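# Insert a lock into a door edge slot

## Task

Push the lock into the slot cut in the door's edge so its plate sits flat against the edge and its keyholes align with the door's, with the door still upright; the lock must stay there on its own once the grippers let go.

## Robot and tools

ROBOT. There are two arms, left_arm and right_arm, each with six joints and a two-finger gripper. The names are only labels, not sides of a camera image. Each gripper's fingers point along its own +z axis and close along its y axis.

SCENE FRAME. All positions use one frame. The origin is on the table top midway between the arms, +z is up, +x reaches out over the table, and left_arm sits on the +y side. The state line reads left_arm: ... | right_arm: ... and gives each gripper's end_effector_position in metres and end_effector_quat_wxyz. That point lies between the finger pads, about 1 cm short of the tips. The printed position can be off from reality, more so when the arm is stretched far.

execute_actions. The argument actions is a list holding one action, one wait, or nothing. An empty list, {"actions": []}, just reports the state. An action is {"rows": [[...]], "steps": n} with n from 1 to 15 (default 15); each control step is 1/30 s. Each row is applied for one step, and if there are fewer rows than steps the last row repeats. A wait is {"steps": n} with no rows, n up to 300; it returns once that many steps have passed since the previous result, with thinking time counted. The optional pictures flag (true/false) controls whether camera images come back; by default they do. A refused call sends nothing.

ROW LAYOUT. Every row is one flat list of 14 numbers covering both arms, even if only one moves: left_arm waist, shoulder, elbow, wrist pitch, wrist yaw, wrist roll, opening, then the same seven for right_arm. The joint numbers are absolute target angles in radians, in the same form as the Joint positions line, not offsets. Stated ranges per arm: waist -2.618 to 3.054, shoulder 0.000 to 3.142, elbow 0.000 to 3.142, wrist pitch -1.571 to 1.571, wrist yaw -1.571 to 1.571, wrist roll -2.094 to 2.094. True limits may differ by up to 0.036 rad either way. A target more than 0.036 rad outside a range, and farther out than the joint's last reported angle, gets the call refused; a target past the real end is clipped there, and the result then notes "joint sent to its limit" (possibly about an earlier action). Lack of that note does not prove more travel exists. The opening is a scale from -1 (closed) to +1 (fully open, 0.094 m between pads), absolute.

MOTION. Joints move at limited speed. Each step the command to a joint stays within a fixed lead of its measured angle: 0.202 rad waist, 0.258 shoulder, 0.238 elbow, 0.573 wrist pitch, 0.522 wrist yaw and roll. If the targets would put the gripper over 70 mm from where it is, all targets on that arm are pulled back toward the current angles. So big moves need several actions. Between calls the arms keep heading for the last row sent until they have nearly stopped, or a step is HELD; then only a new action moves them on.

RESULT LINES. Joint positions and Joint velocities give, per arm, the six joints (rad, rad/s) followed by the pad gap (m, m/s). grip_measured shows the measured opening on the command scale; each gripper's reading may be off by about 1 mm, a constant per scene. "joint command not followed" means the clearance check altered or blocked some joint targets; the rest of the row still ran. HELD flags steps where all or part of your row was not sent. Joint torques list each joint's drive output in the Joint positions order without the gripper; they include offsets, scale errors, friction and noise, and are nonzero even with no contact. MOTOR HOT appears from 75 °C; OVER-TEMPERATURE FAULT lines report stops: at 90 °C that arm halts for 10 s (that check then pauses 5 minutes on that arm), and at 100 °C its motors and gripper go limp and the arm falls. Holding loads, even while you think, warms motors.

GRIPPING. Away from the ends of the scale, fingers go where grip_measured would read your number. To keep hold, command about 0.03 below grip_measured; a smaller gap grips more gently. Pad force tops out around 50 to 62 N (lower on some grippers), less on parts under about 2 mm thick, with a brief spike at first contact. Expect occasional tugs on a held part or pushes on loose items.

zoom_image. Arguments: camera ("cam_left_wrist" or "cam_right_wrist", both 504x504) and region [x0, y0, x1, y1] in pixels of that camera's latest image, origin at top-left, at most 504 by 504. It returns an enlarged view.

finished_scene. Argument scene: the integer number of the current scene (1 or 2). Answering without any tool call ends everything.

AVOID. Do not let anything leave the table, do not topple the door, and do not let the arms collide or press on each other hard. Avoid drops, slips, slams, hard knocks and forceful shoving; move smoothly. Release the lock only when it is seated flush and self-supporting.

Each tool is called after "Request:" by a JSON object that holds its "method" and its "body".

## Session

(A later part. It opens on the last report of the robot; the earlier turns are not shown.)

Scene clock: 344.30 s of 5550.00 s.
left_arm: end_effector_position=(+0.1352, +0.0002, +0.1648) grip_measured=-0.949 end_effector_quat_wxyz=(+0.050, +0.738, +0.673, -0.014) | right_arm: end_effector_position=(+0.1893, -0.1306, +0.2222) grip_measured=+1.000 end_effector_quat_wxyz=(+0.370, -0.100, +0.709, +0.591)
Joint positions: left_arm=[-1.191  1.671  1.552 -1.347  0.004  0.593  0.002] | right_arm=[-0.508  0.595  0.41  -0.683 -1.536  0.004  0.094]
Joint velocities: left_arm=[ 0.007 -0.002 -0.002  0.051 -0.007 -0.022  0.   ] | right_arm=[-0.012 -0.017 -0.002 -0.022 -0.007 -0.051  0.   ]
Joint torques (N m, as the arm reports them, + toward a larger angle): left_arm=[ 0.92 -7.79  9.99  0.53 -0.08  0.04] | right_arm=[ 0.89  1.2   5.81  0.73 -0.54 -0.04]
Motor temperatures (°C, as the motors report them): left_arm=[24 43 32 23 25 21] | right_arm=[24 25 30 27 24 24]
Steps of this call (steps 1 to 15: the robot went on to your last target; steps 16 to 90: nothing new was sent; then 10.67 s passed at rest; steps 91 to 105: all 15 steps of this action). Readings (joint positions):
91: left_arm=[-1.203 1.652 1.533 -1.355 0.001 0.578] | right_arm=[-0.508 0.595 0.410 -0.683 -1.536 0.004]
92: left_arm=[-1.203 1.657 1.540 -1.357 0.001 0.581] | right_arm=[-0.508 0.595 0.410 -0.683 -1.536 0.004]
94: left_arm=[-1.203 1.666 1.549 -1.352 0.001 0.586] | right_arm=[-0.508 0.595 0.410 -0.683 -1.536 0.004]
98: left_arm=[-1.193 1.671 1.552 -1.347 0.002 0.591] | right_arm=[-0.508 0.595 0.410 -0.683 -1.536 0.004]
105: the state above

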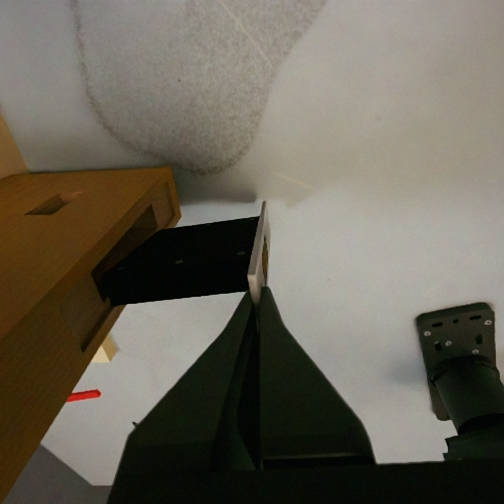

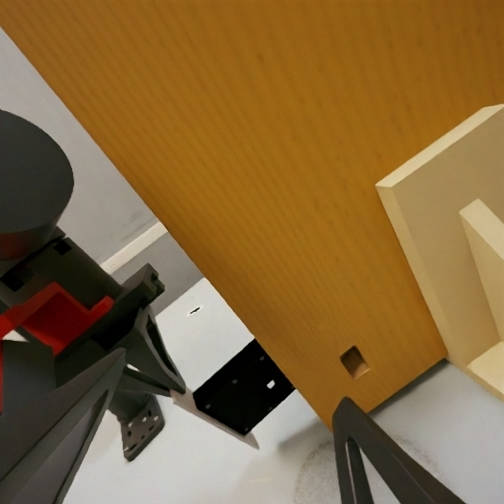

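Request:
{"method": "execute_actions", "body": {"actions": [{"rows":[[-1.2,1.61,1.54,-1.28,0,0.6,-0.99,-0.5,0.6,0.4,-0.7,-1.55,0,1],[-1.2,1.59,1.52,-1.245,0,0.6,-0.99,-0.5,0.6,0.4,-0.7,-1.55,0,1]],"steps":15}], "pictures": false}}

Request:
{"method": "execute_actions", "body": {"actions": [{"steps":10}]}}

Request:
{"method": "zoom_image", "body": {"camera": "cam_left_wrist", "region": [30,150,280,400]}}

Scene clock: 357.93 s of 5550.00 s.
left_arm: end_effector_position=(+0.1342, +0.0012, +0.1627) grip_measured=-0.949 end_effector_quat_wxyz=(+0.063, +0.738, +0.672, -0.018) | right_arm: end_effector_position=(+0.1893, -0.1306, +0.2222) grip_measured=+1.000 end_effector_quat_wxyz=(+0.370, -0.100, +0.709, +0.591)
Joint positions: left_arm=[-1.191  1.639  1.506 -1.307  0.006  0.594  0.002] | right_arm=[-0.508  0.595  0.41  -0.683 -1.536  0.004  0.094]
Joint velocities: left_arm=[ 0.002 -0.002  0.017  0.037  0.007  0.051 -0.   ] | right_arm=[-0.002  0.007  0.007  0.022 -0.007 -0.037  0.   ]
Joint torques (N m, as the arm reports them, + toward a larger angle): left_arm=[ -0.8  -10.94   7.4    0.87  -0.1    0.04] | right_arm=[ 0.81  1.07  6.03  0.76 -0.53 -0.01]
Motor temperatures (°C, as the motors report them): left_arm=[24 42 33 23 25 21] | right_arm=[24 25 30 27 24 24]
Steps of this call (steps 1 to 15: the robot went on to your last target; steps 16 to 90: nothing new was sent; then 10.13 s passed at rest; steps 91 to 105: all 15 steps of this action). Readings (joint positions):
91: left_arm=[-1.191 1.668 1.547 -1.343 0.004 0.593] | right_arm=[-0.508 0.595 0.410 -0.683 -1.536 0.004]
92: left_arm=[-1.191 1.661 1.534 -1.331 0.005 0.593] | right_arm=[-0.508 0.595 0.410 -0.683 -1.536 0.004]
94: left_arm=[-1.191 1.646 1.512 -1.316 0.005 0.594] | right_arm=[-0.508 0.595 0.410 -0.683 -1.536 0.004]
98: left_arm=[-1.191 1.639 1.506 -1.307 0.006 0.594] | right_arm=[-0.508 0.595 0.410 -0.683 -1.536 0.004]
105: the state above

Scene clock: 358.27 s of 5550.00 s.
left_arm: end_effector_position=(+0.1342, +0.0012, +0.1627) grip_measured=-0.949 end_effector_quat_wxyz=(+0.063, +0.738, +0.672, -0.018) | right_arm: end_effector_position=(+0.1893, -0.1306, +0.2222) grip_measured=+1.000 end_effector_quat_wxyz=(+0.370, -0.100, +0.709, +0.591)
Joint positions: left_arm=[-1.191  1.639  1.506 -1.307  0.006  0.594  0.002] | right_arm=[-0.508  0.595  0.41  -0.683 -1.536  0.004  0.094]
Joint velocities: left_arm=[ 0.007  0.022 -0.002 -0.081 -0.007 -0.037  0.   ] | right_arm=[-0.012 -0.012  0.007  0.125  0.022 -0.066  0.   ]
Joint torques (N m, as the arm reports them, + toward a larger angle): left_arm=[ -0.78 -10.95   7.4    0.87  -0.09   0.04] | right_arm=[ 0.91  1.08  5.87  0.68 -0.55 -0.06]
Motor temperatures (°C, as the motors report them): left_arm=[24 42 33 23 25 21] | right_arm=[24 25 30 27 24 24]
Steps of this call (steps 1 to 10: the robot went on to your last target). Readings (joint positions):
1: left_arm=[-1.191 1.639 1.506 -1.307 0.006 0.594] | right_arm=[-0.508 0.595 0.410 -0.683 -1.536 0.004]
2: left_arm=[-1.191 1.639 1.506 -1.307 0.006 0.594] | right_arm=[-0.508 0.595 0.410 -0.683 -1.536 0.004]
4: left_arm=[-1.191 1.639 1.506 -1.307 0.006 0.594] | right_arm=[-0.508 0.595 0.410 -0.683 -1.536 0.004]
8: left_arm=[-1.191 1.639 1.506 -1.307 0.006 0.594] | right_arm=[-0.508 0.595 0.410 -0.683 -1.536 0.004]
10: the state above

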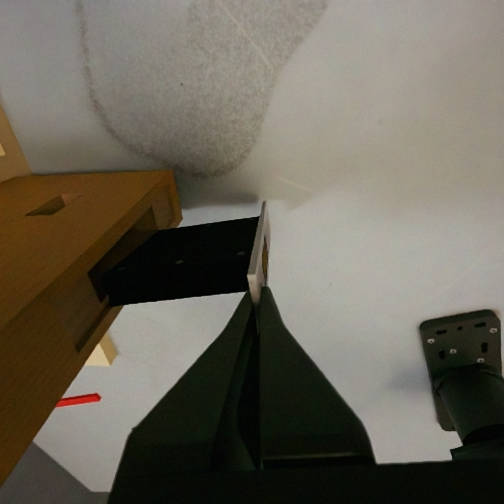

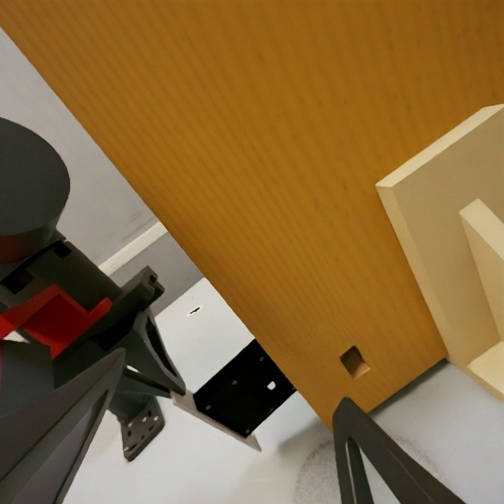

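Region (30, 150, 280, 400) of cam_left_wrist's 504x504 image, scaled by 2.016, with more detail than that image has.

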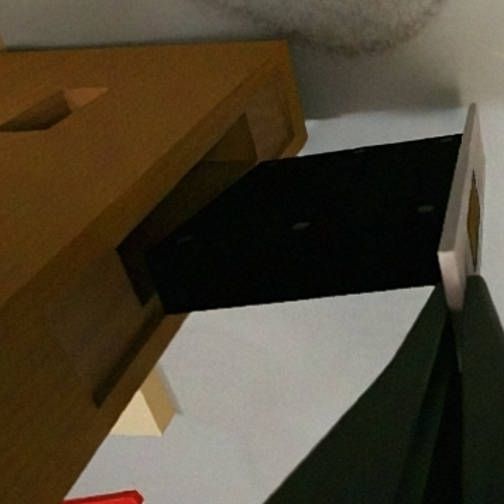

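Request:
{"method": "execute_actions", "body": {"actions": [{"rows":[[-1.17,1.59,1.52,-1.23,0.07,0.6,-0.99,-0.5,0.6,0.4,-0.7,-1.55,0,1]],"steps":15}]}}

Request:
{"method": "zoom_image", "body": {"camera": "cam_left_wrist", "region": [30,150,280,400]}}

Scene clock: 365.37 s of 5550.00 s.
left_arm: end_effector_position=(+0.1338, -0.0081, +0.1641) grip_measured=-0.949 end_effector_quat_wxyz=(+0.073, +0.734, +0.674, -0.045) | right_arm: end_effector_position=(+0.1893, -0.1306, +0.2222) grip_measured=+1.000 end_effector_quat_wxyz=(+0.370, -0.100, +0.709, +0.591)
Joint positions: left_arm=[-1.18   1.639  1.506 -1.274  0.054  0.594  0.002] | right_arm=[-0.508  0.595  0.41  -0.683 -1.536  0.004  0.094]
Joint velocities: left_arm=[-0.007 -0.007 -0.002  0.022 -0.051  0.022 -0.001] | right_arm=[-0.007 -0.012 -0.012  0.051 -0.022 -0.051  0.   ]
Joint torques (N m, as the arm reports them, + toward a larger angle): left_arm=[  0.84 -11.02   7.45   0.76   0.14   0.04] | right_arm=[ 0.94  1.01  5.91  0.73 -0.56 -0.1 ]
Motor temperatures (°C, as the motors report them): left_arm=[24 43 33 24 25 21] | right_arm=[24 25 30 27 24 24]
Steps of this call (steps 1 to 15: the robot went on to your last target; steps 16 to 90: nothing new was sent; then 3.60 s passed at rest; steps 91 to 105: all 15 steps of this action). Readings (joint positions):
91: left_arm=[-1.189 1.639 1.506 -1.305 0.013 0.594] | right_arm=[-0.508 0.595 0.410 -0.683 -1.536 0.004]
92: left_arm=[-1.186 1.639 1.506 -1.301 0.023 0.594] | right_arm=[-0.508 0.595 0.410 -0.683 -1.536 0.004]
94: left_arm=[-1.182 1.639 1.506 -1.290 0.036 0.594] | right_arm=[-0.508 0.595 0.410 -0.683 -1.536 0.004]
98: left_arm=[-1.180 1.639 1.506 -1.278 0.048 0.594] | right_arm=[-0.508 0.595 0.410 -0.683 -1.536 0.004]
105: the state above

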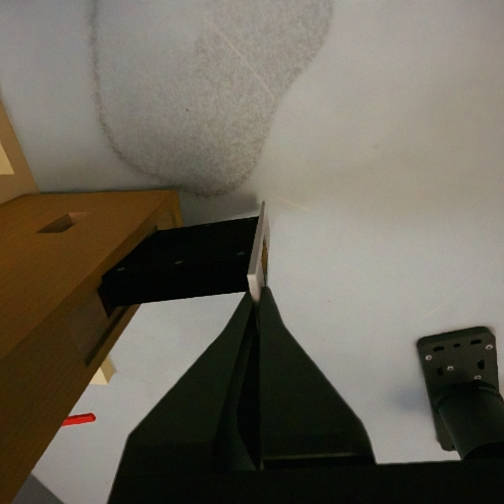

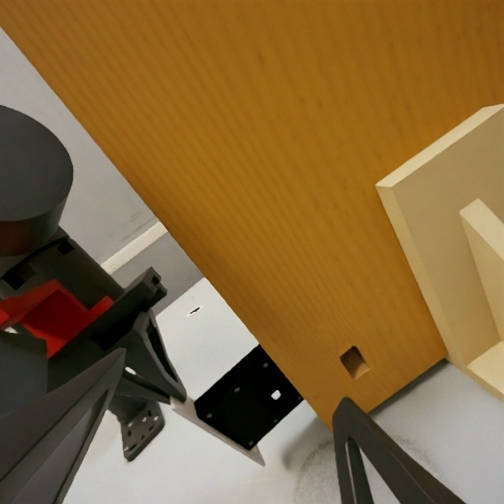

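Region (30, 150, 280, 400) of cam_left_wrist's 504x504 image, scaled by 2.016, with more detail than that image has.

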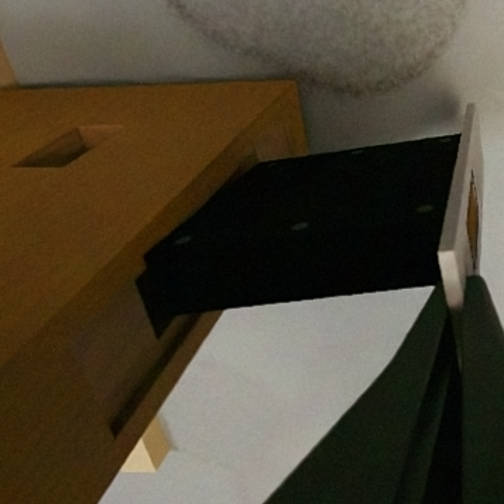

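Request:
{"method": "execute_actions", "body": {"actions": [{"rows":[[-1.17,1.56,1.48,-1.19,0.09,0.6,-0.99,-0.5,0.6,0.4,-0.7,-1.55,0,1],[-1.17,1.56,1.48,-1.19,0.1,0.6,-0.99,-0.5,0.6,0.4,-0.7,-1.55,0,1],[-1.17,1.53,1.445,-1.155,0.1,0.6,-0.99,-0.5,0.6,0.4,-0.7,-1.55,0,1],[-1.17,1.53,1.445,-1.155,0.1,0.6,-0.99,-0.5,0.6,0.4,-0.7,-1.55,0,1],[-1.17,1.5,1.41,-1.125,0.1,0.6,-0.99,-0.5,0.6,0.4,-0.7,-1.55,0,1]],"steps":15}], "pictures": false}}

Request:
{"method": "execute_actions", "body": {"actions": [{"steps":10}]}}

Request:
{"method": "zoom_image", "body": {"camera": "cam_left_wrist", "region": [30,150,280,400]}}

Scene clock: 379.50 s of 5550.00 s.
left_arm: end_effector_position=(+0.1262, -0.0045, +0.1646) grip_measured=-0.949 end_effector_quat_wxyz=(+0.106, +0.733, +0.669, -0.066) | right_arm: end_effector_position=(+0.1893, -0.1306, +0.2222) grip_measured=+1.000 end_effector_quat_wxyz=(+0.370, -0.100, +0.709, +0.591)
Joint positions: left_arm=[-1.18   1.544  1.395 -1.185  0.081  0.595  0.002] | right_arm=[-0.508  0.595  0.41  -0.683 -1.536  0.004  0.094]
Joint velocities: left_arm=[-0.012 -0.002  0.007  0.095 -0.037  0.051  0.001] | right_arm=[ 0.002 -0.012 -0.012 -0.066  0.022 -0.051  0.   ]
Joint torques (N m, as the arm reports them, + toward a larger angle): left_arm=[ 0.82 -9.81  7.68  0.92  0.22  0.03] | right_arm=[ 0.83  1.22  5.84  0.74 -0.59 -0.08]
Motor temperatures (°C, as the motors report them): left_arm=[24 44 32 24 25 21] | right_arm=[24 25 29 27 24 24]
Steps of this call (steps 1 to 15: the robot went on to your last target; steps 16 to 90: nothing new was sent; then 10.63 s passed at rest; steps 91 to 105: all 15 steps of this action). Readings (joint positions):
91: left_arm=[-1.180 1.633 1.497 -1.265 0.056 0.594] | right_arm=[-0.508 0.595 0.410 -0.683 -1.536 0.004]
92: left_arm=[-1.180 1.625 1.484 -1.253 0.060 0.594] | right_arm=[-0.508 0.595 0.410 -0.683 -1.536 0.004]
94: left_arm=[-1.180 1.599 1.450 -1.230 0.069 0.595] | right_arm=[-0.508 0.595 0.410 -0.683 -1.536 0.004]
98: left_arm=[-1.180 1.550 1.397 -1.207 0.077 0.595] | right_arm=[-0.508 0.595 0.410 -0.683 -1.536 0.004]
105: the state above

Scene clock: 379.83 s of 5550.00 s.
left_arm: end_effector_position=(+0.1268, -0.0056, +0.1649) grip_measured=-0.949 end_effector_quat_wxyz=(+0.108, +0.733, +0.668, -0.067) | right_arm: end_effector_position=(+0.1893, -0.1306, +0.2222) grip_measured=+1.000 end_effector_quat_wxyz=(+0.370, -0.100, +0.709, +0.591)
Joint positions: left_arm=[-1.18   1.544  1.395 -1.18   0.081  0.595  0.002] | right_arm=[-0.508  0.595  0.41  -0.683 -1.536  0.004  0.094]
Joint velocities: left_arm=[-0.002 -0.017  0.002  0.037  0.11   0.037  0.   ] | right_arm=[-0.002  0.012 -0.002  0.022  0.022 -0.022  0.   ]
Joint torques (N m, as the arm reports them, + toward a larger angle): left_arm=[ 0.83 -9.85  7.64  0.98  0.2   0.03] | right_arm=[ 0.78  1.03  5.8   0.75 -0.56 -0.1 ]
Motor temperatures (°C, as the motors report them): left_arm=[24 44 32 24 25 21] | right_arm=[24 25 29 27 24 24]
Steps of this call (steps 1 to 10: the robot went on to your last target). Readings (joint positions):
1: left_arm=[-1.180 1.544 1.395 -1.182 0.081 0.595] | right_arm=[-0.508 0.595 0.410 -0.683 -1.536 0.004]
2: left_arm=[-1.180 1.544 1.395 -1.181 0.081 0.595] | right_arm=[-0.508 0.595 0.410 -0.683 -1.536 0.004]
4: left_arm=[-1.180 1.544 1.395 -1.180 0.081 0.595] | right_arm=[-0.508 0.595 0.410 -0.683 -1.536 0.004]
8: left_arm=[-1.180 1.544 1.395 -1.180 0.081 0.595] | right_arm=[-0.508 0.595 0.410 -0.683 -1.536 0.004]
10: the state above

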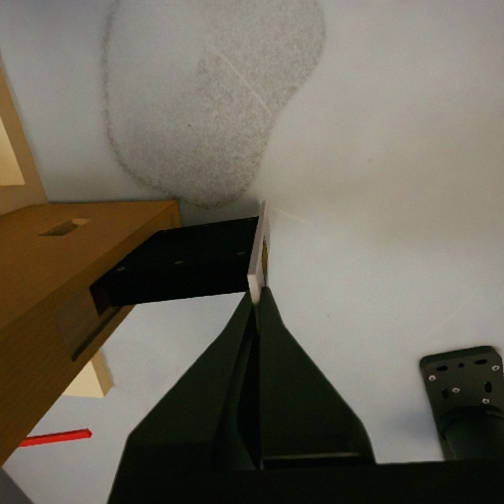

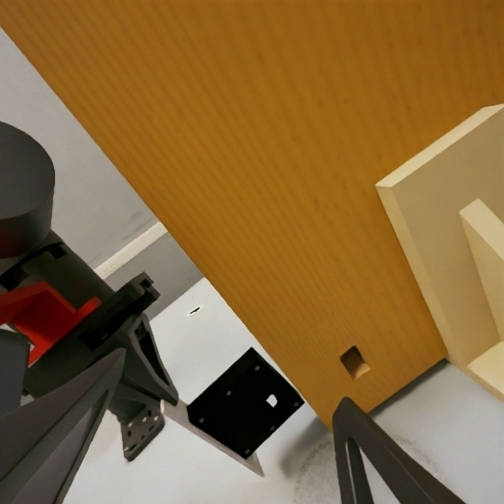

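Region (30, 150, 280, 400) of cam_left_wrist's 504x504 image, scaled by 2.016, with more detail than that image has.

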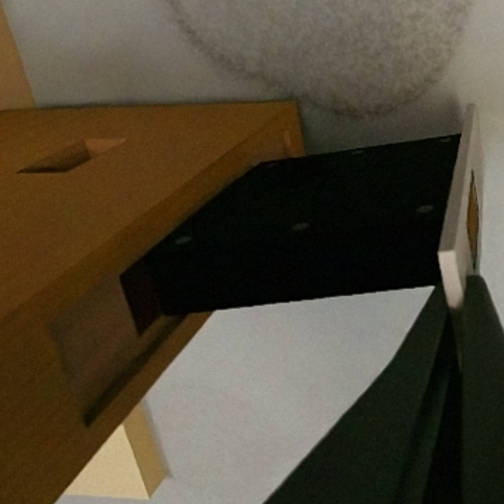

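Request:
{"method": "execute_actions", "body": {"actions": [{"rows":[[-1.135,1.5,1.41,-1.125,0.1,0.63,-0.99,-0.5,0.6,0.4,-0.7,-1.55,0,1]],"steps":15}]}}

Request:
{"method": "zoom_image", "body": {"camera": "cam_left_wrist", "region": [30,150,280,400]}}

Scene clock: 385.33 s of 5550.00 s.
left_arm: end_effector_position=(+0.1365, -0.0007, +0.1650) grip_measured=-0.949 end_effector_quat_wxyz=(+0.110, +0.729, +0.672, -0.068) | right_arm: end_effector_position=(+0.1893, -0.1306, +0.2222) grip_measured=+1.000 end_effector_quat_wxyz=(+0.370, -0.100, +0.709, +0.591)
Joint positions: left_arm=[-1.141  1.544  1.395 -1.179  0.09   0.621  0.002] | right_arm=[-0.508  0.595  0.41  -0.683 -1.536  0.004  0.094]
Joint velocities: left_arm=[-0.002 -0.017  0.022 -0.066  0.022 -0.037  0.   ] | right_arm=[-0.007  0.002 -0.017 -0.051 -0.022  0.007  0.   ]
Joint torques (N m, as the arm reports them, + toward a larger angle): left_arm=[ 0.55 -9.84  7.68  0.98  0.11  0.07] | right_arm=[ 0.67  0.99  5.88  0.73 -0.56 -0.07]
Motor temperatures (°C, as the motors report them): left_arm=[24 44 32 25 25 21] | right_arm=[24 25 29 27 24 24]
Steps of this call (steps 1 to 15: the robot went on to your last target; steps 16 to 90: nothing new was sent; then 2.00 s passed at rest; steps 91 to 105: all 15 steps of this action). Readings (joint positions):
91: left_arm=[-1.175 1.544 1.395 -1.179 0.084 0.600] | right_arm=[-0.508 0.595 0.410 -0.683 -1.536 0.004]
92: left_arm=[-1.167 1.544 1.395 -1.179 0.089 0.605] | right_arm=[-0.508 0.595 0.410 -0.683 -1.536 0.004]
94: left_arm=[-1.150 1.544 1.395 -1.179 0.089 0.611] | right_arm=[-0.508 0.595 0.410 -0.683 -1.536 0.004]
98: left_arm=[-1.141 1.544 1.395 -1.179 0.090 0.618] | right_arm=[-0.508 0.595 0.410 -0.683 -1.536 0.004]
105: the state above

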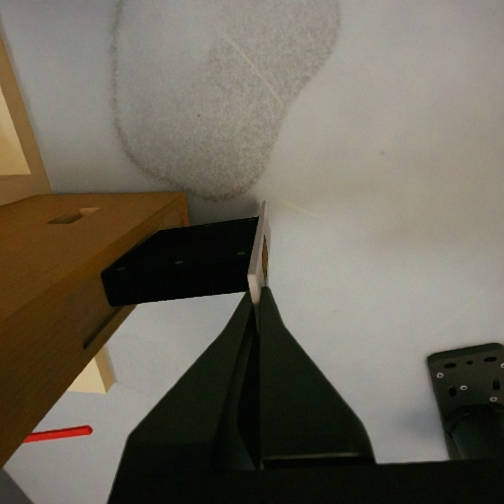

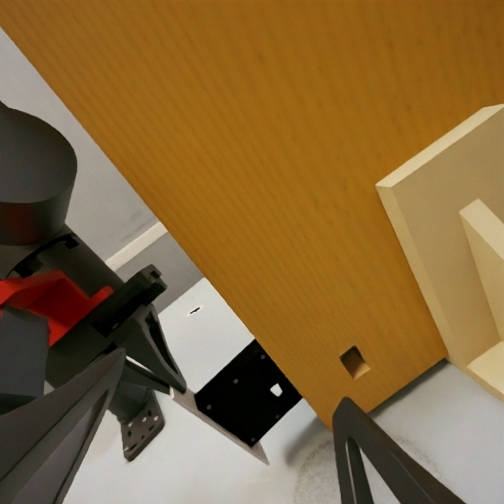

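Region (30, 150, 280, 400) of cam_left_wrist's 504x504 image, scaled by 2.016, with more detail than that image has.

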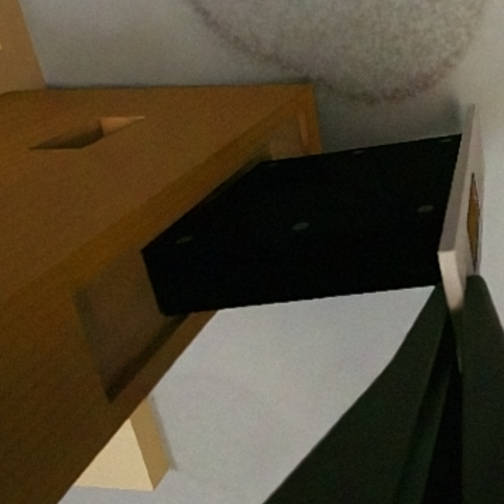

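Request:
{"method": "execute_actions", "body": {"actions": [{"rows":[[-1.12,1.5,1.4,-1.105,0.1,0.64,-0.99,-0.5,0.6,0.4,-0.7,-1.55,0,1],[-1.12,1.5,1.4,-1.105,0.1,0.64,-0.99,-0.5,0.6,0.4,-0.7,-1.55,0,1],[-1.12,1.5,1.4,-1.105,0.1,0.64,-0.99,-0.5,0.6,0.4,-0.7,-1.55,0,1],[-1.105,1.5,1.4,-1.09,0.1,0.66,-0.99,-0.5,0.6,0.4,-0.7,-1.55,0,1]],"steps":15}]}}

Request:
{"method": "zoom_image", "body": {"camera": "cam_left_wrist", "region": [30,150,280,400]}}

Scene clock: 394.60 s of 5550.00 s.
left_arm: end_effector_position=(+0.1386, +0.0011, +0.1625) grip_measured=-0.949 end_effector_quat_wxyz=(+0.108, +0.732, +0.669, -0.075) | right_arm: end_effector_position=(+0.1893, -0.1306, +0.2222) grip_measured=+1.000 end_effector_quat_wxyz=(+0.370, -0.100, +0.709, +0.591)
Joint positions: left_arm=[-1.121  1.544  1.384 -1.172  0.111  0.647  0.002] | right_arm=[-0.508  0.595  0.41  -0.683 -1.536  0.004  0.094]
Joint velocities: left_arm=[-0.017 -0.002  0.012  0.022 -0.007 -0.007  0.001] | right_arm=[ 0.012 -0.017  0.002 -0.051  0.007 -0.007  0.   ]
Joint torques (N m, as the arm reports them, + toward a larger angle): left_arm=[ 1.36 -9.85  7.73  1.22 -0.09  0.1 ] | right_arm=[ 1.01  1.21  5.92  0.71 -0.53 -0.06]
Motor temperatures (°C, as the motors report them): left_arm=[24 44 32 25 25 21] | right_arm=[24 25 29 26 24 24]
Steps of this call (steps 1 to 15: the robot went on to your last target; steps 16 to 90: nothing new was sent; then 5.77 s passed at rest; steps 91 to 105: all 15 steps of this action). Readings (joint positions):
91: left_arm=[-1.140 1.544 1.393 -1.178 0.091 0.623] | right_arm=[-0.508 0.595 0.410 -0.683 -1.536 0.004]
92: left_arm=[-1.138 1.544 1.391 -1.176 0.093 0.625] | right_arm=[-0.508 0.595 0.410 -0.683 -1.536 0.004]
94: left_arm=[-1.133 1.544 1.386 -1.173 0.097 0.631] | right_arm=[-0.508 0.595 0.410 -0.683 -1.536 0.004]
98: left_arm=[-1.122 1.544 1.384 -1.172 0.110 0.643] | right_arm=[-0.508 0.595 0.410 -0.683 -1.536 0.004]
105: the state above

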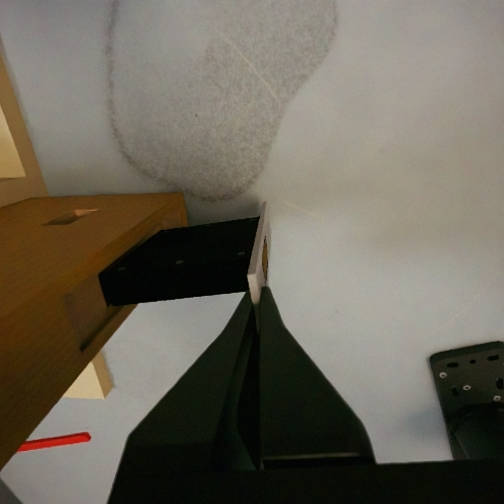

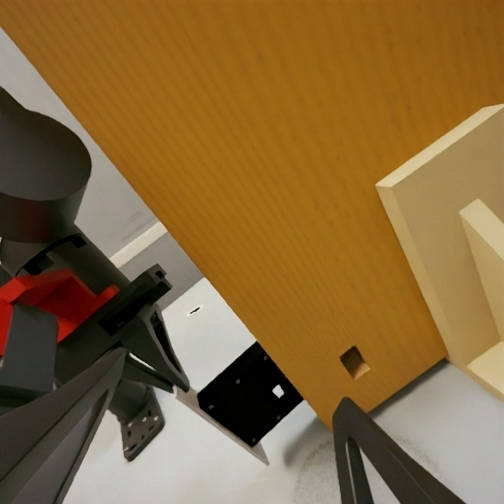

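Region (30, 150, 280, 400) of cam_left_wrist's 504x504 image, scaled by 2.016, with more detail than that image has.

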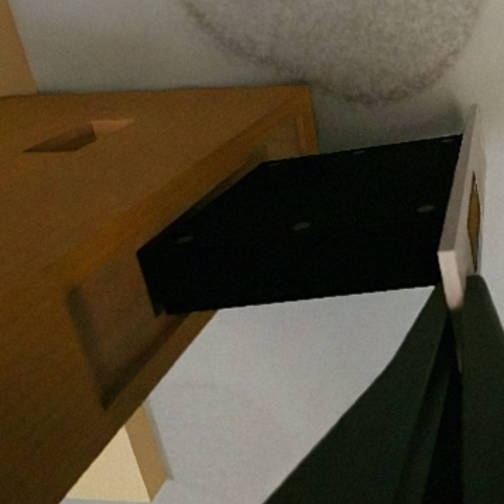

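Request:
{"method": "execute_actions", "body": {"actions": [{"rows":[[-1.105,1.5,1.4,-1.13,0.08,0.64,-0.99,-0.5,0.6,0.4,-0.7,-1.55,0,1],[-1.105,1.5,1.4,-1.15,0.08,0.64,-0.99,-0.5,0.6,0.4,-0.7,-1.55,0,1],[-1.105,1.5,1.4,-1.165,0.07,0.64,-0.99,-0.5,0.6,0.4,-0.7,-1.55,0,1],[-1.105,1.5,1.4,-1.18,0.06,0.64,-0.99,-0.5,0.6,0.4,-0.7,-1.55,0,1]],"steps":15}]}}

Request:
{"method": "zoom_image", "body": {"camera": "cam_left_wrist", "region": [30,150,280,400]}}

Scene clock: 409.33 s of 5550.00 s.
left_arm: end_effector_position=(+0.1383, +0.0042, +0.1617) grip_measured=-0.949 end_effector_quat_wxyz=(+0.103, +0.731, +0.671, -0.070) | right_arm: end_effector_position=(+0.1893, -0.1306, +0.2222) grip_measured=+1.000 end_effector_quat_wxyz=(+0.370, -0.100, +0.709, +0.591)
Joint positions: left_arm=[-1.121  1.544  1.384 -1.183  0.103  0.646  0.002] | right_arm=[-0.508  0.595  0.41  -0.683 -1.536  0.004  0.094]
Joint velocities: left_arm=[-0.002  0.007  0.002  0.037 -0.022 -0.022  0.001] | right_arm=[-0.002 -0.007 -0.002 -0.037 -0.022  0.022  0.   ]
Joint torques (N m, as the arm reports them, + toward a larger angle): left_arm=[ 1.4  -9.81  7.73  0.49 -0.41 -0.09] | right_arm=[ 0.82  1.02  5.97  0.74 -0.6  -0.04]
Motor temperatures (°C, as the motors report them): left_arm=[24 44 32 26 25 22] | right_arm=[24 25 29 26 24 24]
Steps of this call (steps 1 to 15: the robot went on to your last target; steps 16 to 90: nothing new was sent; then 11.23 s passed at rest; steps 91 to 105: all 15 steps of this action). Readings (joint positions):
91: left_arm=[-1.121 1.544 1.384 -1.173 0.110 0.646] | right_arm=[-0.508 0.595 0.410 -0.683 -1.536 0.004]
92: left_arm=[-1.121 1.544 1.384 -1.175 0.110 0.646] | right_arm=[-0.508 0.595 0.410 -0.683 -1.536 0.004]
94: left_arm=[-1.121 1.544 1.384 -1.181 0.105 0.646] | right_arm=[-0.508 0.595 0.410 -0.683 -1.536 0.004]
98: left_arm=[-1.121 1.544 1.384 -1.183 0.103 0.646] | right_arm=[-0.508 0.595 0.410 -0.683 -1.536 0.004]
105: the state above

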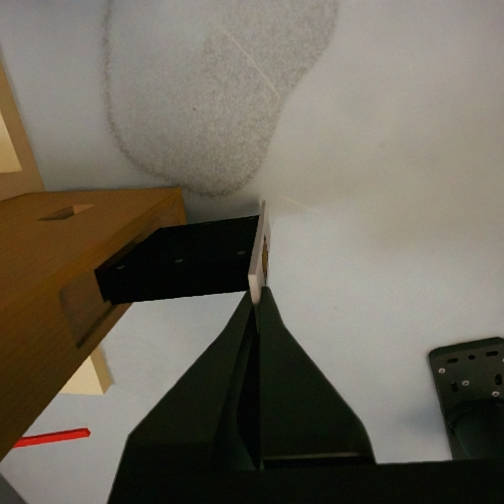

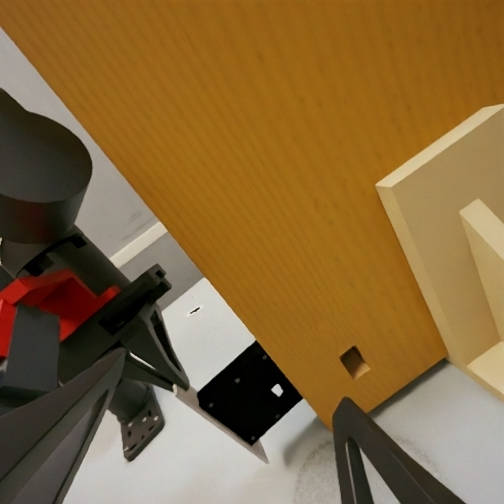

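Region (30, 150, 280, 400) of cam_left_wrist's 504x504 image, scaled by 2.016, with more detail than that image has.

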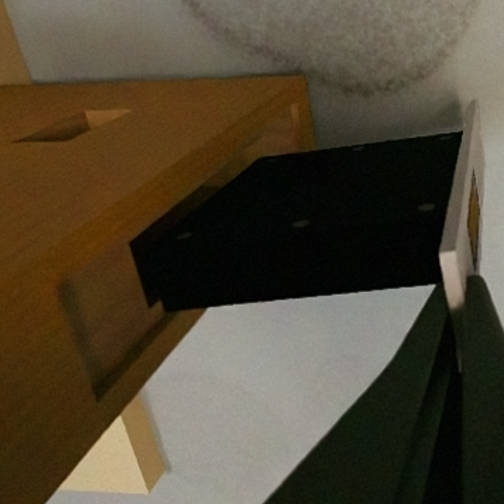

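Request:
{"method": "execute_actions", "body": {"actions": [{"rows":[[-1.12,1.5,1.43,-1.18,0.1,0.64,-0.99,-0.5,0.6,0.4,-0.7,-1.55,0,1],[-1.12,1.5,1.44,-1.18,0.1,0.64,-0.99,-0.5,0.6,0.4,-0.7,-1.55,0,1],[-1.12,1.5,1.45,-1.18,0.1,0.64,-0.99,-0.5,0.6,0.4,-0.7,-1.55,0,1],[-1.12,1.5,1.45,-1.18,0.1,0.64,-0.99,-0.5,0.6,0.4,-0.7,-1.55,0,1],[-1.12,1.5,1.45,-1.18,0.1,0.64,-0.99,-0.5,0.6,0.4,-0.7,-1.55,0,1],[-1.12,1.5,1.45,-1.18,0.1,0.64,-0.99,-0.5,0.6,0.4,-0.7,-1.55,0,1],[-1.105,1.5,1.45,-1.18,0.07,0.64,-0.99,-0.5,0.6,0.4,-0.7,-1.55,0,1]],"steps":15}]}}

Request:
{"method": "zoom_image", "body": {"camera": "cam_left_wrist", "region": [30,150,280,400]}}

Scene clock: 421.63 s of 5550.00 s.
left_arm: end_effector_position=(+0.1383, +0.0037, +0.1656) grip_measured=-0.949 end_effector_quat_wxyz=(+0.104, +0.731, +0.670, -0.071) | right_arm: end_effector_position=(+0.1893, -0.1306, +0.2222) grip_measured=+1.000 end_effector_quat_wxyz=(+0.370, -0.100, +0.709, +0.591)
Joint positions: left_arm=[-1.121  1.544  1.399 -1.195  0.104  0.646  0.002] | right_arm=[-0.508  0.595  0.41  -0.683 -1.536  0.004  0.094]
Joint velocities: left_arm=[ 0.007 -0.002 -0.007 -0.007  0.022 -0.007  0.001] | right_arm=[-0.002 -0.002 -0.007  0.022 -0.007  0.066  0.   ]
Joint torques (N m, as the arm reports them, + toward a larger angle): left_arm=[ 1.41 -9.81 10.44  0.6  -0.31 -0.09] | right_arm=[ 0.83  1.09  5.79  0.7  -0.58 -0.03]
Motor temperatures (°C, as the motors report them): left_arm=[24 44 32 26 25 22] | right_arm=[24 25 29 26 24 24]
Steps of this call (steps 1 to 15: the robot went on to your last target; steps 16 to 90: nothing new was sent; then 8.80 s passed at rest; steps 91 to 105: all 15 steps of this action). Readings (joint positions):
91: left_arm=[-1.121 1.544 1.384 -1.183 0.104 0.646] | right_arm=[-0.508 0.595 0.410 -0.683 -1.536 0.004]
92: left_arm=[-1.121 1.544 1.385 -1.184 0.104 0.646] | right_arm=[-0.508 0.595 0.410 -0.683 -1.536 0.004]
94: left_arm=[-1.121 1.544 1.391 -1.187 0.104 0.646] | right_arm=[-0.508 0.595 0.410 -0.683 -1.536 0.004]
98: left_arm=[-1.121 1.544 1.399 -1.195 0.104 0.646] | right_arm=[-0.508 0.595 0.410 -0.683 -1.536 0.004]
105: the state above

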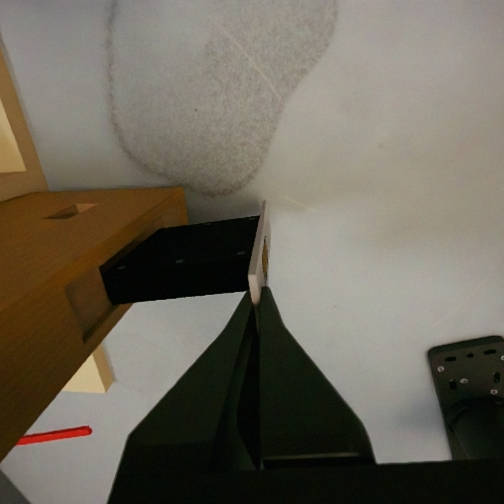

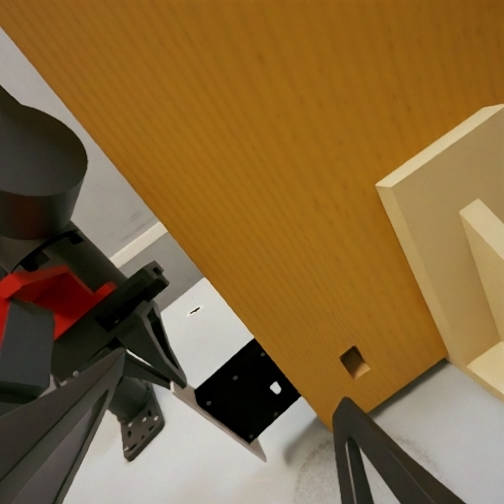

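Region (30, 150, 280, 400) of cam_left_wrist's 504x504 image, scaled by 2.016, with more detail than that image has.

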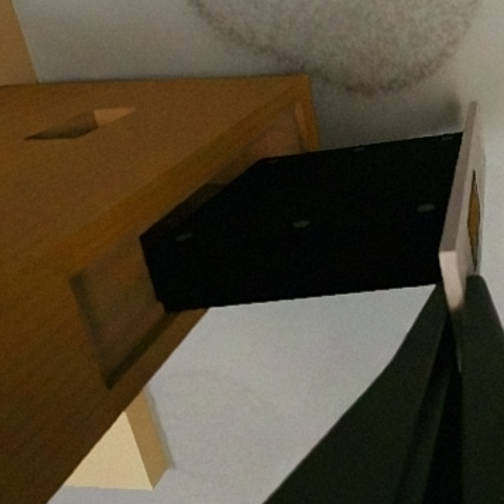

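Request:
{"method": "execute_actions", "body": {"actions": [{"rows":[[-1.11,1.5,1.45,-1.15,0.09,0.64,-0.952,-0.5,0.6,0.4,-0.7,-1.55,0,1],[-1.11,1.5,1.45,-1.15,0.09,0.64,-0.952,-0.5,0.6,0.4,-0.7,-1.55,0,1],[-1.11,1.5,1.45,-1.135,0.09,0.64,-0.952,-0.5,0.6,0.4,-0.7,-1.55,0,1],[-1.11,1.5,1.45,-1.135,0.09,0.64,-0.952,-0.5,0.6,0.4,-0.7,-1.55,0,1],[-1.105,1.5,1.45,-1.12,0.07,0.64,-0.952,-0.5,0.6,0.4,-0.7,-1.55,0,1]],"steps":15}]}}

Request:
{"method": "zoom_image", "body": {"camera": "cam_left_wrist", "region": [30,150,280,400]}}

Scene clock: 434.87 s of 5550.00 s.
left_arm: end_effector_position=(+0.1387, +0.0031, +0.1658) grip_measured=-0.942 end_effector_quat_wxyz=(+0.106, +0.731, +0.670, -0.071) | right_arm: end_effector_position=(+0.1893, -0.1306, +0.2222) grip_measured=+1.000 end_effector_quat_wxyz=(+0.370, -0.100, +0.709, +0.591)
Joint positions: left_arm=[-1.121  1.544  1.399 -1.192  0.104  0.645  0.003] | right_arm=[-0.508  0.595  0.41  -0.683 -1.536  0.004  0.094]
Joint velocities: left_arm=[-0.032 -0.012  0.007 -0.095 -0.022  0.022 -0.   ] | right_arm=[ 0.012 -0.002  0.012  0.007 -0.066  0.022  0.   ]
Joint torques (N m, as the arm reports them, + toward a larger angle): left_arm=[ 1.39 -9.82 10.44  1.13 -0.32 -0.09] | right_arm=[ 0.69  1.02  5.89  0.72 -0.58 -0.12]
Motor temperatures (°C, as the motors report them): left_arm=[24 44 34 25 25 21] | right_arm=[24 25 29 26 24 24]
Steps of this call (steps 1 to 15: the robot went on to your last target; steps 16 to 90: nothing new was sent; then 9.73 s passed at rest; steps 91 to 105: all 15 steps of this action). Readings (joint positions):
91: left_arm=[-1.121 1.544 1.399 -1.195 0.104 0.646] | right_arm=[-0.508 0.595 0.410 -0.683 -1.536 0.004]
92: left_arm=[-1.121 1.544 1.399 -1.195 0.104 0.646] | right_arm=[-0.508 0.595 0.410 -0.683 -1.536 0.004]
94: left_arm=[-1.121 1.544 1.399 -1.194 0.104 0.646] | right_arm=[-0.508 0.595 0.410 -0.683 -1.536 0.004]
98: left_arm=[-1.121 1.544 1.399 -1.193 0.104 0.645] | right_arm=[-0.508 0.595 0.410 -0.683 -1.536 0.004]
105: the state above

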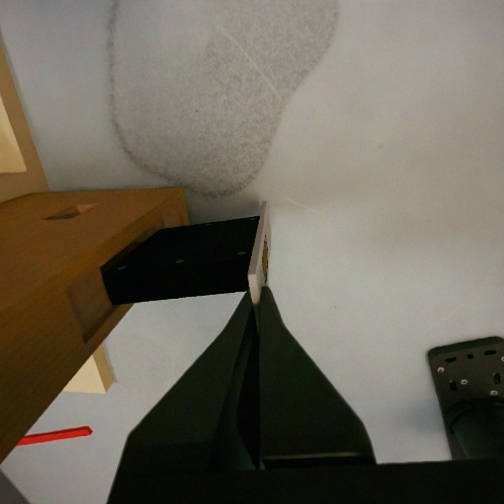

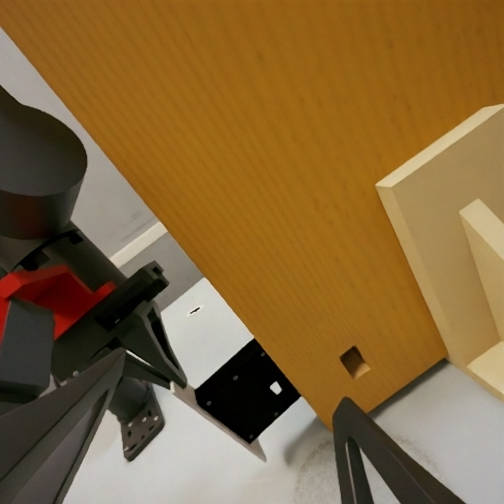

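Region (30, 150, 280, 400) of cam_left_wrist's 504x504 image, scaled by 2.016, with more detail than that image has.

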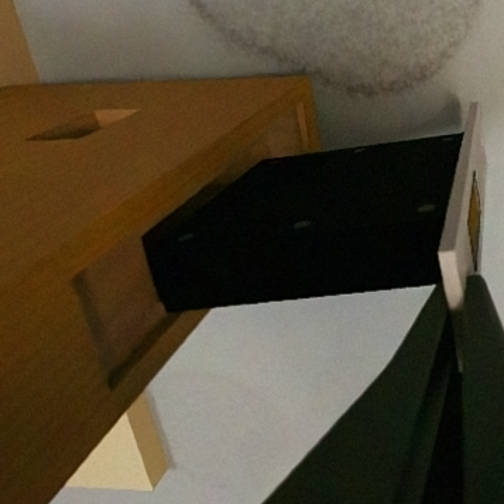

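Request:
{"method": "execute_actions", "body": {"actions": [{"rows":[[-1.14,1.5,1.45,-1.125,0.1,0.64,-0.96,-0.5,0.6,0.4,-0.7,-1.55,0,1]],"steps":15}]}}

Request:
{"method": "zoom_image", "body": {"camera": "cam_left_wrist", "region": [30,150,280,400]}}

Scene clock: 443.17 s of 5550.00 s.
left_arm: end_effector_position=(+0.1369, +0.0003, +0.1662) grip_measured=-0.943 end_effector_quat_wxyz=(+0.108, +0.733, +0.667, -0.072) | right_arm: end_effector_position=(+0.1893, -0.1306, +0.2222) grip_measured=+1.000 end_effector_quat_wxyz=(+0.370, -0.100, +0.709, +0.591)
Joint positions: left_arm=[-1.131  1.544  1.399 -1.186  0.104  0.644  0.003] | right_arm=[-0.508  0.595  0.41  -0.683 -1.536  0.004  0.094]
Joint velocities: left_arm=[-0.007 -0.017 -0.012  0.022 -0.007 -0.022 -0.001] | right_arm=[-0.012 -0.002 -0.012  0.007 -0.037 -0.007  0.   ]
Joint torques (N m, as the arm reports them, + toward a larger angle): left_arm=[-0.77 -9.85 10.47  1.03 -0.02 -0.06] | right_arm=[ 0.66  1.14  5.91  0.68 -0.57 -0.08]
Motor temperatures (°C, as the motors report them): left_arm=[24 44 35 26 25 21] | right_arm=[24 25 29 26 24 24]
Steps of this call (steps 1 to 15: the robot went on to your last target; steps 16 to 90: nothing new was sent; then 4.80 s passed at rest; steps 91 to 105: all 15 steps of this action). Readings (joint positions):
91: left_arm=[-1.123 1.544 1.399 -1.192 0.104 0.645] | right_arm=[-0.508 0.595 0.410 -0.683 -1.536 0.004]
92: left_arm=[-1.125 1.544 1.399 -1.192 0.104 0.644] | right_arm=[-0.508 0.595 0.410 -0.683 -1.536 0.004]
94: left_arm=[-1.129 1.544 1.399 -1.189 0.104 0.644] | right_arm=[-0.508 0.595 0.410 -0.683 -1.536 0.004]
98: left_arm=[-1.131 1.544 1.399 -1.186 0.104 0.644] | right_arm=[-0.508 0.595 0.410 -0.683 -1.536 0.004]
105: the state above

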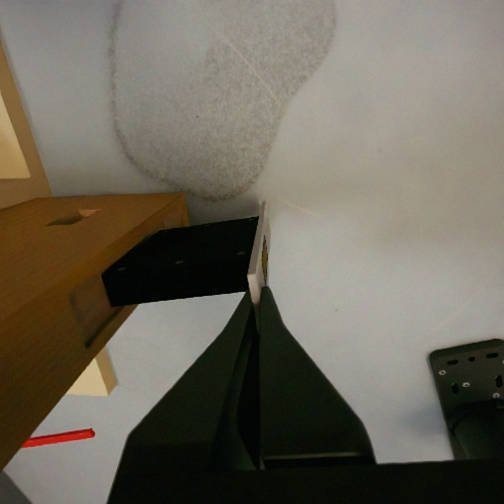

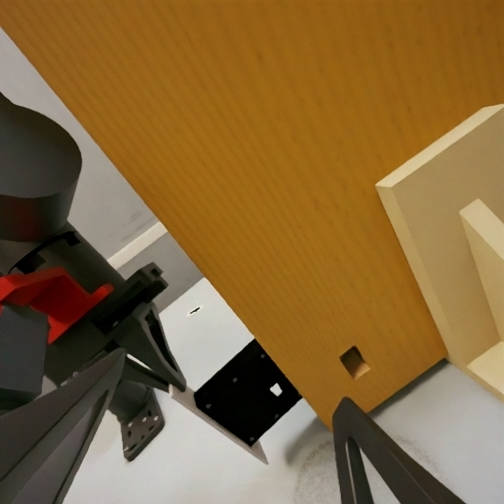

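Region (30, 150, 280, 400) of cam_left_wrist's 504x504 image, scaled by 2.016, with more detail than that image has.

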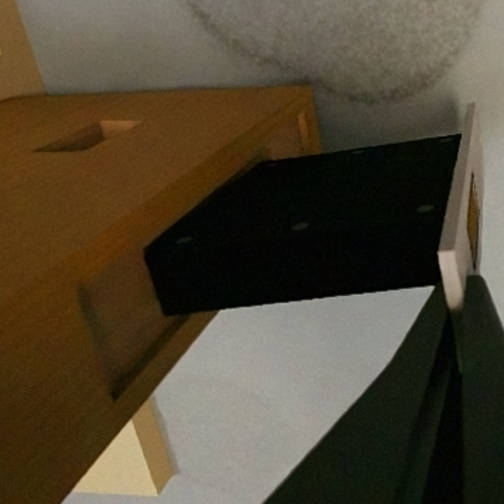

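Request:
{"method": "execute_actions", "body": {"actions": [{"rows":[[-1.13,1.5,1.405,-1.11,0.08,0.64,-0.97,-0.5,0.6,0.4,-0.7,-1.55,0,1],[-1.13,1.5,1.405,-1.1,0.07,0.64,-0.97,-0.5,0.6,0.4,-0.7,-1.55,0,1],[-1.13,1.5,1.405,-1.09,0.06,0.64,-0.97,-0.5,0.6,0.4,-0.7,-1.55,0,1],[-1.13,1.5,1.405,-1.08,0.04,0.64,-0.97,-0.5,0.6,0.4,-0.7,-1.55,0,1],[-1.13,1.5,1.405,-1.07,0.02,0.64,-0.97,-0.5,0.6,0.4,-0.7,-1.55,0,1]],"steps":15}]}}

Request:
{"method": "zoom_image", "body": {"camera": "cam_left_wrist", "region": [30,150,280,400]}}

Scene clock: 457.73 s of 5550.00 s.
left_arm: end_effector_position=(+0.1384, +0.0005, +0.1637) grip_measured=-0.946 end_effector_quat_wxyz=(+0.110, +0.732, +0.668, -0.069) | right_arm: end_effector_position=(+0.1893, -0.1306, +0.2222) grip_measured=+1.000 end_effector_quat_wxyz=(+0.370, -0.100, +0.709, +0.591)
Joint positions: left_arm=[-1.131  1.544  1.389 -1.175  0.096  0.641  0.003] | right_arm=[-0.508  0.595  0.41  -0.683 -1.536  0.004  0.094]
Joint velocities: left_arm=[-0.007 -0.007 -0.017 -0.095  0.037  0.007  0.   ] | right_arm=[-0.007  0.017 -0.012 -0.037  0.037  0.037  0.   ]
Joint torques (N m, as the arm reports them, + toward a larger angle): left_arm=[ 0.07 -9.84  7.71  1.44 -0.75 -0.01] | right_arm=[ 0.63  0.9   5.88  0.71 -0.54 -0.07]
Motor temperatures (°C, as the motors report them): left_arm=[24 44 35 27 25 21] | right_arm=[24 25 29 26 24 24]
Steps of this call (steps 1 to 15: the robot went on to your last target; steps 16 to 90: nothing new was sent; then 11.07 s passed at rest; steps 91 to 105: all 15 steps of this action). Readings (joint positions):
91: left_arm=[-1.131 1.544 1.398 -1.184 0.103 0.644] | right_arm=[-0.508 0.595 0.410 -0.683 -1.536 0.004]
92: left_arm=[-1.131 1.544 1.396 -1.182 0.102 0.644] | right_arm=[-0.508 0.595 0.410 -0.683 -1.536 0.004]
94: left_arm=[-1.131 1.544 1.391 -1.177 0.099 0.643] | right_arm=[-0.508 0.595 0.410 -0.683 -1.536 0.004]
98: left_arm=[-1.131 1.544 1.389 -1.175 0.096 0.642] | right_arm=[-0.508 0.595 0.410 -0.683 -1.536 0.004]
105: the state above

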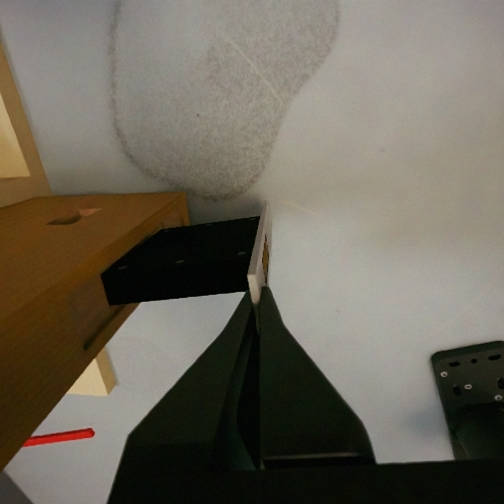

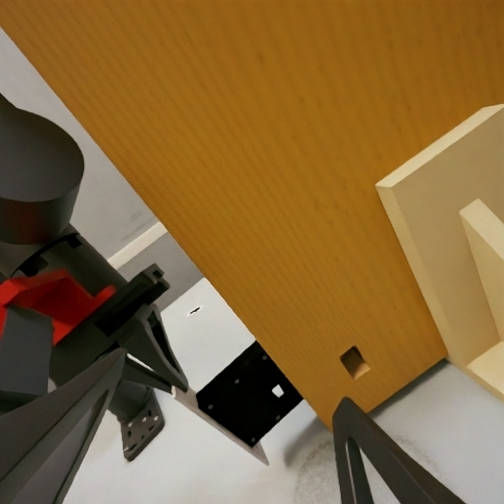

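Region (30, 150, 280, 400) of cam_left_wrist's 504x504 image, scaled by 2.016, with more detail than that image has.

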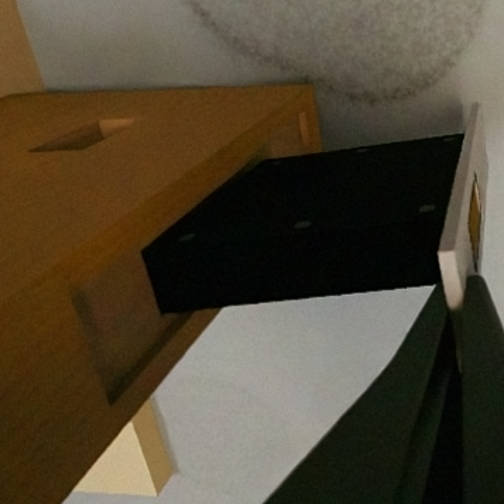

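Request:
{"method": "execute_actions", "body": {"actions": [{"rows":[[-1.145,1.52,1.43,-1.15,0.11,0.64,-0.98,-0.5,0.6,0.4,-0.7,-1.55,0,1],[-1.145,1.53,1.45,-1.18,0.11,0.64,-0.98,-0.5,0.6,0.4,-0.7,-1.55,0,1],[-1.145,1.555,1.47,-1.2,0.11,0.64,-0.98,-0.5,0.6,0.4,-0.7,-1.55,0,1]],"steps":15}]}}

Request:
{"method": "zoom_image", "body": {"camera": "cam_left_wrist", "region": [30,150,280,400]}}

Scene clock: 466.77 s of 5550.00 s.
left_arm: end_effector_position=(+0.1346, +0.0027, +0.1640) grip_measured=-0.946 end_effector_quat_wxyz=(+0.091, +0.735, +0.669, -0.068) | right_arm: end_effector_position=(+0.1893, -0.1306, +0.2222) grip_measured=+1.000 end_effector_quat_wxyz=(+0.370, -0.100, +0.709, +0.591)
Joint positions: left_arm=[-1.135  1.564  1.419 -1.221  0.1    0.641  0.003] | right_arm=[-0.508  0.595  0.41  -0.683 -1.536  0.004  0.094]
Joint velocities: left_arm=[-0.012 -0.007 -0.017 -0.022 -0.007 -0.037 -0.   ] | right_arm=[-0.002  0.012 -0.012 -0.007  0.037  0.037  0.   ]
Joint torques (N m, as the arm reports them, + toward a larger angle): left_arm=[-0.83 -6.9  10.38  0.65  0.12 -0.05] | right_arm=[ 0.82  1.14  5.98  0.73 -0.5  -0.08]
Motor temperatures (°C, as the motors report them): left_arm=[24 44 34 28 25 21] | right_arm=[24 25 29 26 24 24]
Steps of this call (steps 1 to 15: the robot went on to your last target; steps 16 to 90: nothing new was sent; then 5.53 s passed at rest; steps 91 to 105: all 15 steps of this action). Readings (joint positions):
91: left_arm=[-1.132 1.544 1.389 -1.177 0.099 0.641] | right_arm=[-0.508 0.595 0.410 -0.683 -1.536 0.004]
92: left_arm=[-1.133 1.544 1.389 -1.180 0.099 0.641] | right_arm=[-0.508 0.595 0.410 -0.683 -1.536 0.004]
94: left_arm=[-1.135 1.553 1.405 -1.202 0.100 0.641] | right_arm=[-0.508 0.595 0.410 -0.683 -1.536 0.004]
98: left_arm=[-1.135 1.564 1.418 -1.212 0.100 0.641] | right_arm=[-0.508 0.595 0.410 -0.683 -1.536 0.004]
105: the state above

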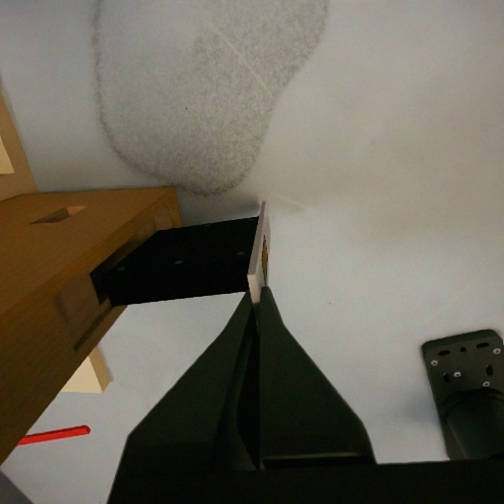

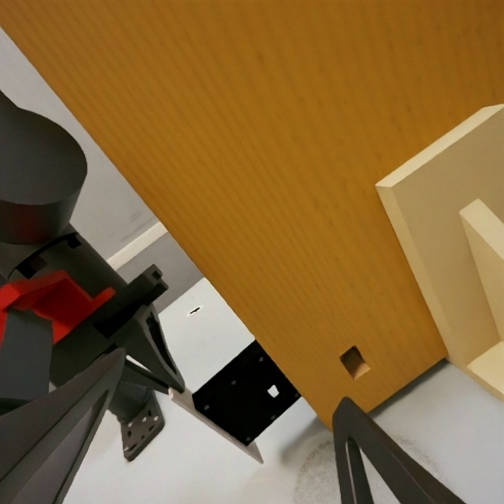

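Region (30, 150, 280, 400) of cam_left_wrist's 504x504 image, scaled by 2.016, with more detail than that image has.

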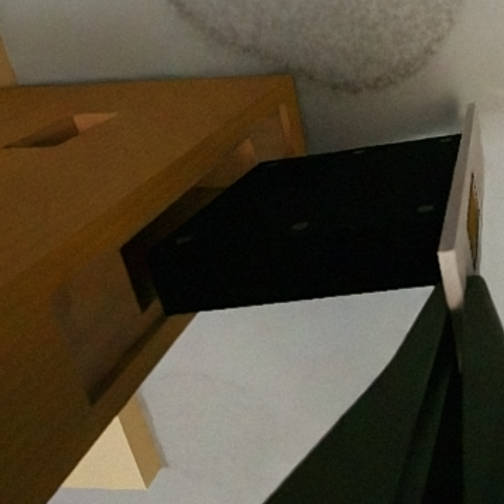

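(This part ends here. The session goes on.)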